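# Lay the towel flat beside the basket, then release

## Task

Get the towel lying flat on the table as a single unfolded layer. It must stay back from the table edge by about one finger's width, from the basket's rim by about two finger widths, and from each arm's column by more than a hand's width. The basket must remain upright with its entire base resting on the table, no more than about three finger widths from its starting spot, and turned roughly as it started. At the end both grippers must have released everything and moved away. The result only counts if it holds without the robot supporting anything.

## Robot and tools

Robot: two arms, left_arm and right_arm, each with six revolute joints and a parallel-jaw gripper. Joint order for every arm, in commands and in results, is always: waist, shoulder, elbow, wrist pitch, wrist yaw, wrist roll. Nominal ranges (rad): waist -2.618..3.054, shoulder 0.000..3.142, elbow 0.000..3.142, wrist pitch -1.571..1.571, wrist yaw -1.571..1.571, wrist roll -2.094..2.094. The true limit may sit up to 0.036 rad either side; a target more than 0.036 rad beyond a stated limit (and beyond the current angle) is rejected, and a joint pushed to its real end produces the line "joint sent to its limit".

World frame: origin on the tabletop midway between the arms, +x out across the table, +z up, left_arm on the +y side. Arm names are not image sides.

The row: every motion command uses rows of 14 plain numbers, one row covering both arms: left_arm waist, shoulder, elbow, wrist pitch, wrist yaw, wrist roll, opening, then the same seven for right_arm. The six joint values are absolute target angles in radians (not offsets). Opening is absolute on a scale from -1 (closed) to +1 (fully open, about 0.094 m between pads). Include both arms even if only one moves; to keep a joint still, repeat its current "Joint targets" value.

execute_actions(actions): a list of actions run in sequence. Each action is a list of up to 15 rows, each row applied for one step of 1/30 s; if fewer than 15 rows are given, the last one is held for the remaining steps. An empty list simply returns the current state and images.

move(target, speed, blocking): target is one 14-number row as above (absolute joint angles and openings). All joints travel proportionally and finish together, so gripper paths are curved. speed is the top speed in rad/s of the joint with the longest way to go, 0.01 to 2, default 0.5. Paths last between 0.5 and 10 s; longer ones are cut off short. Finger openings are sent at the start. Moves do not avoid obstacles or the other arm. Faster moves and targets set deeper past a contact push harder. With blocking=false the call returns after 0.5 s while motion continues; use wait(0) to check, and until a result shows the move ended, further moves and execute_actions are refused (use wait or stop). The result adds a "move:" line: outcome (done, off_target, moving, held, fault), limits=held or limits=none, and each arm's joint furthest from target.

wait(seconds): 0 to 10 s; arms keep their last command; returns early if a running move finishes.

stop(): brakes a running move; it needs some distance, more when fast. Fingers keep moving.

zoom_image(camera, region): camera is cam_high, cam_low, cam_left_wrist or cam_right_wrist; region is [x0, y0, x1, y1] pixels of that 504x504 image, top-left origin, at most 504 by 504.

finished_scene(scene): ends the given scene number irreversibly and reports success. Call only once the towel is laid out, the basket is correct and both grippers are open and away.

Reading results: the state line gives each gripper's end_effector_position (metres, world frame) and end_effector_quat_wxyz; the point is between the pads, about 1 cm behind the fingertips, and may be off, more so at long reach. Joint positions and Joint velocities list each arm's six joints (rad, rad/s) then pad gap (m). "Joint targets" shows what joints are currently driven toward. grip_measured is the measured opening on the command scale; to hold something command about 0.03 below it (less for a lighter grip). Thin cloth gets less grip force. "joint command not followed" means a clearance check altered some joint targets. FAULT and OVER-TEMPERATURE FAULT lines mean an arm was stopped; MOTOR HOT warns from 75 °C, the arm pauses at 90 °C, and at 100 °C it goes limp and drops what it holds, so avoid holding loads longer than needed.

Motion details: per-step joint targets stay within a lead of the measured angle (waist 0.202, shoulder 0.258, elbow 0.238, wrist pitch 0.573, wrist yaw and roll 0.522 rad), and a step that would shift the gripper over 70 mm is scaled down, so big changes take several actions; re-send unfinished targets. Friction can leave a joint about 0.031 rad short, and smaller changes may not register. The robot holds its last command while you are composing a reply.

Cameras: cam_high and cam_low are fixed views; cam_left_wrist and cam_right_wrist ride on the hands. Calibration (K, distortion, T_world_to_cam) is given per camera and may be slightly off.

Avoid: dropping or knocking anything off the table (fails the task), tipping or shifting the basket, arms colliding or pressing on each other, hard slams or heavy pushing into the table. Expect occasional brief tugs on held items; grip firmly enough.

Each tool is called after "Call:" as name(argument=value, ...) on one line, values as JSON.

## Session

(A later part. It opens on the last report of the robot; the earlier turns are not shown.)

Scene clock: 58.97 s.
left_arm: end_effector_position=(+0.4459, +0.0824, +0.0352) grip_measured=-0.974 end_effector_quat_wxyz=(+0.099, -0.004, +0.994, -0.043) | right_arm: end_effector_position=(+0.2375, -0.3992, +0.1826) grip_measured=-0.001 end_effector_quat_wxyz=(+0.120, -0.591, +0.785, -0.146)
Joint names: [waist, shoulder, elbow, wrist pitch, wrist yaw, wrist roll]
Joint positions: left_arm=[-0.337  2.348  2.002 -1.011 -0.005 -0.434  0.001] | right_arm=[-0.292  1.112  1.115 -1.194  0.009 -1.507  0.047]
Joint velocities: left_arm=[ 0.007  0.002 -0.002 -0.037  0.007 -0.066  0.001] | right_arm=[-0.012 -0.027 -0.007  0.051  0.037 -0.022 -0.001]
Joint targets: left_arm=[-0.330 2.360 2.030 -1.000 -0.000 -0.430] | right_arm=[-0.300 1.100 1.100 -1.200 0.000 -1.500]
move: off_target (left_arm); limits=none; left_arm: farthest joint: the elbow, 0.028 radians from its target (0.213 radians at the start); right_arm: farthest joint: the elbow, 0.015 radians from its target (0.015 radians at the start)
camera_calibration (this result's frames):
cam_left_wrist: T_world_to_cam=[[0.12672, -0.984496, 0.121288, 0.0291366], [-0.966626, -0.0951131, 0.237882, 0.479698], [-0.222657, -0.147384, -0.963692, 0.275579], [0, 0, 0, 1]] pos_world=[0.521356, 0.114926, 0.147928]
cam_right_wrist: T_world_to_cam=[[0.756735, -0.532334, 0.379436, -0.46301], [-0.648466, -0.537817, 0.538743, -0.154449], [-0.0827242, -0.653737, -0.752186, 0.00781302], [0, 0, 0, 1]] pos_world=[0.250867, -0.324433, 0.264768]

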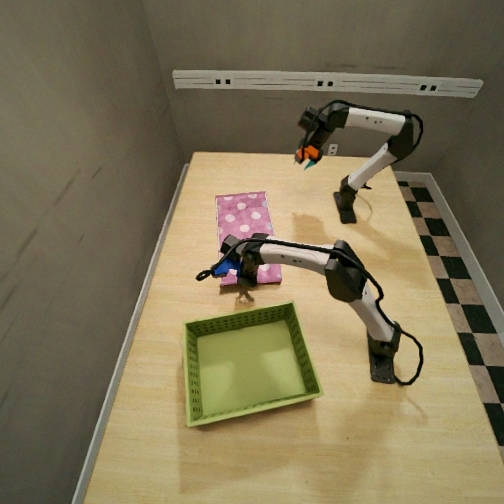

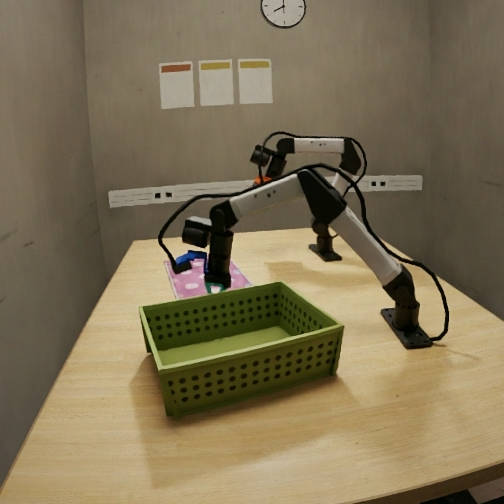

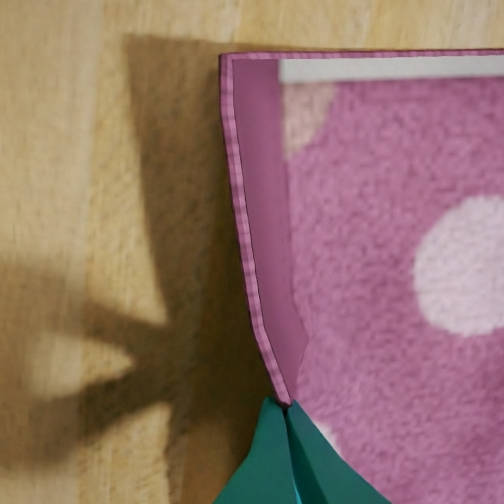

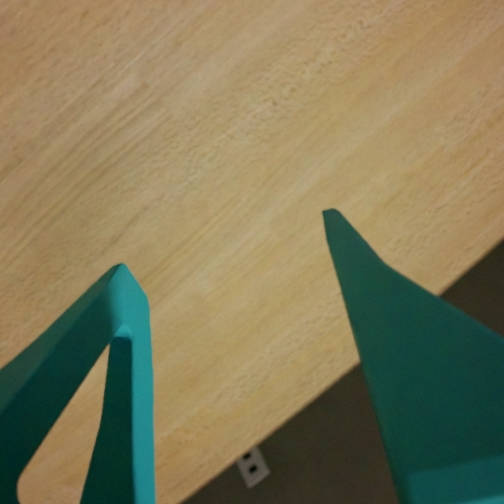

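The flap is out. Release.

Call:
execute_actions(actions=[[[-0.30,2.36,2.03,-1.0,0,-0.43,-0.4,-0.3,1.1,1.1,-1.2,0,-1.5,0]],[[-0.30,2.25,2.03,-1.05,0,-0.43,-0.3,-0.3,1.1,1.1,-1.2,0,-1.5,0]]])

Call:
move(target=[-0.35,1.0,1.2,-1.2,0,-0.43,-0.3,-0.3,1.1,1.1,-1.2,0,-1.5,0], speed=1)

Call:
zoom_image(camera="cam_high", region=[190,180,320,310])

Scene clock: 60.93 s.
left_arm: end_effector_position=(+0.4538, +0.0985, +0.0813) grip_measured=-0.302 end_effector_quat_wxyz=(+0.132, -0.021, +0.989, -0.056) | right_arm: end_effector_position=(+0.2375, -0.3992, +0.1826) grip_measured=-0.001 end_effector_quat_wxyz=(+0.120, -0.591, +0.785, -0.146)
Joint names: [waist, shoulder, elbow, wrist pitch, wrist yaw, wrist roll]
Joint positions: left_arm=[-0.301  2.257  2.014 -1.04  -0.004 -0.434  0.033] | right_arm=[-0.292  1.112  1.115 -1.194  0.009 -1.507  0.047]
Joint velocities: left_arm=[-0.002 -0.012 -0.012 -0.007  0.066  0.037  0.   ] | right_arm=[ 0.012  0.022 -0.012 -0.081 -0.051 -0.037  0.001]
Joint targets: left_arm=[-0.300 2.250 2.030 -1.050 0.000 -0.430] | right_arm=[-0.300 1.100 1.100 -1.200 0.000 -1.500]
camera_calibration (this result's frames):
cam_left_wrist: T_world_to_cam=[[0.151641, -0.975508, 0.159341, 0.0231052], [-0.97656, -0.122945, 0.17668, 0.490134], [-0.152763, -0.182398, -0.971285, 0.296495], [0, 0, 0, 1]] pos_world=[0.520435, 0.136879, 0.197703]
cam_right_wrist: T_world_to_cam=[[0.756735, -0.532334, 0.379436, -0.46301], [-0.648466, -0.537817, 0.538743, -0.154449], [-0.0827242, -0.653737, -0.752186, 0.00781302], [0, 0, 0, 1]] pos_world=[0.250867, -0.324433, 0.264768]

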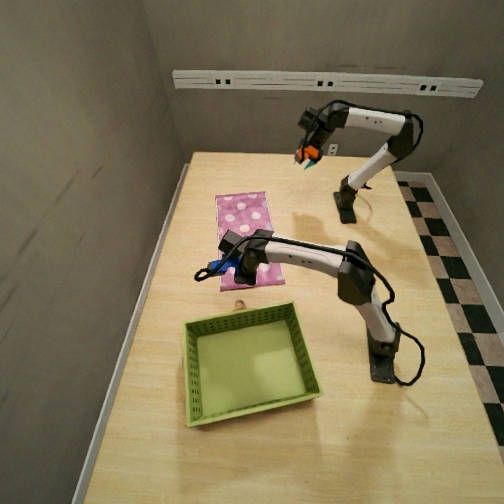

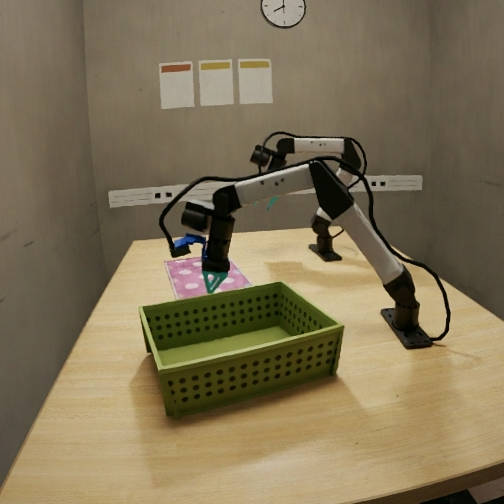

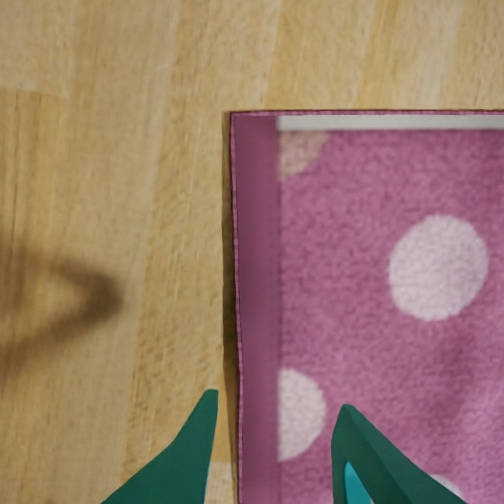

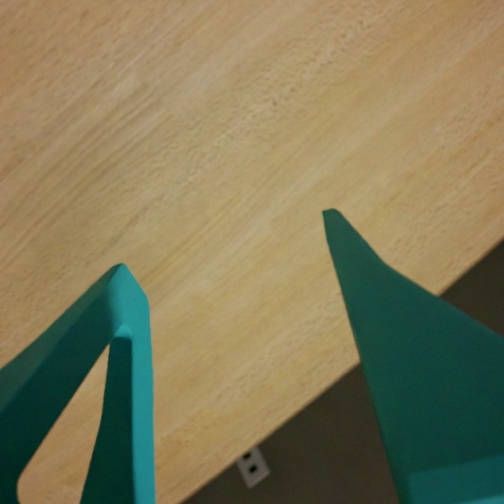

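Scene clock: 62.77 s.
left_arm: end_effector_position=(+0.2035, +0.1916, +0.2414) grip_measured=-0.302 end_effector_quat_wxyz=(+0.261, -0.003, +0.958, -0.118) | right_arm: end_effector_position=(+0.2375, -0.3992, +0.1826) grip_measured=-0.001 end_effector_quat_wxyz=(+0.120, -0.591, +0.785, -0.146)
Joint names: [waist, shoulder, elbow, wrist pitch, wrist yaw, wrist roll]
Joint positions: left_arm=[-0.34   1.012  1.22  -1.197 -0.004 -0.434  0.033] | right_arm=[-0.292  1.112  1.115 -1.194  0.009 -1.507  0.047]
Joint velocities: left_arm=[-0.007 -0.027 -0.002  0.007  0.022 -0.051 -0.001] | right_arm=[ 0.017  0.012 -0.002 -0.037 -0.051  0.037  0.   ]
Joint targets: left_arm=[-0.350 1.000 1.200 -1.200 -0.000 -0.430] | right_arm=[-0.300 1.100 1.100 -1.200 -0.000 -1.500]
move: done; limits=none; left_arm: farthest joint: the elbow, 0.020 radians from its target (0.814 radians at the start); right_arm: farthest joint: the elbow, 0.015 radians from its target (0.015 radians at the start)
camera_calibration (this result's frames):
cam_left_wrist: T_world_to_cam=[[0.0518637, -0.952186, 0.301085, 0.108003], [-0.99369, -0.079228, -0.0793908, 0.28572], [0.0994492, -0.295068, -0.950287, 0.395915], [0, 0, 0, 1]] pos_world=[0.238942, 0.242297, 0.366399]
cam_right_wrist: T_world_to_cam=[[0.756735, -0.532334, 0.379436, -0.46301], [-0.648466, -0.537817, 0.538743, -0.154449], [-0.0827242, -0.653737, -0.752186, 0.00781302], [0, 0, 0, 1]] pos_world=[0.250867, -0.324433, 0.264768]

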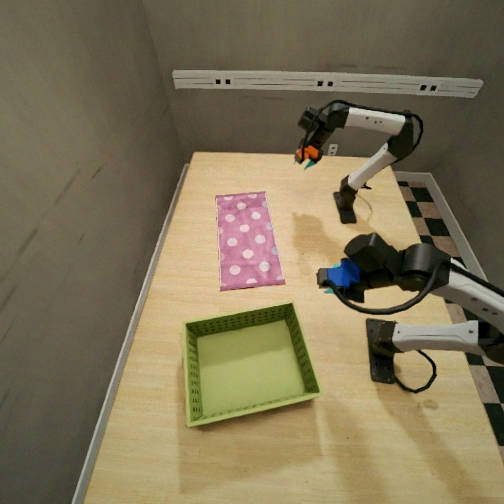

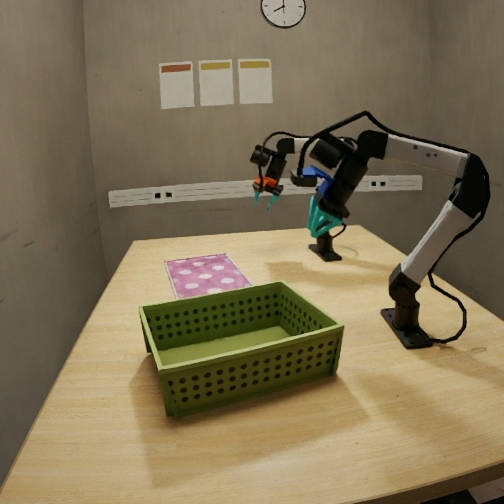

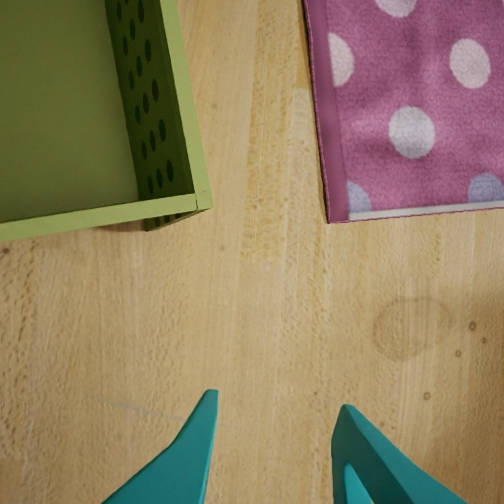

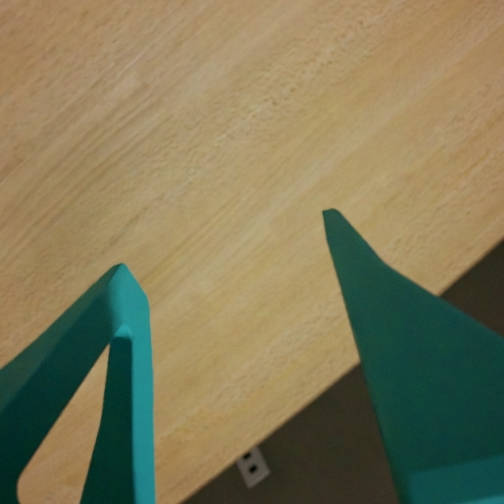

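Region (190, 180, 320, 310) of cam_high's 504x504 image, scaled by 3.877, with more detail than that image has.

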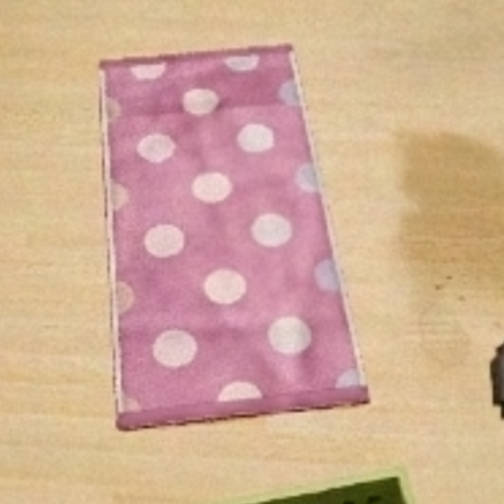

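Call:
finished_scene(scene=2)

The scene is finished: the task was done.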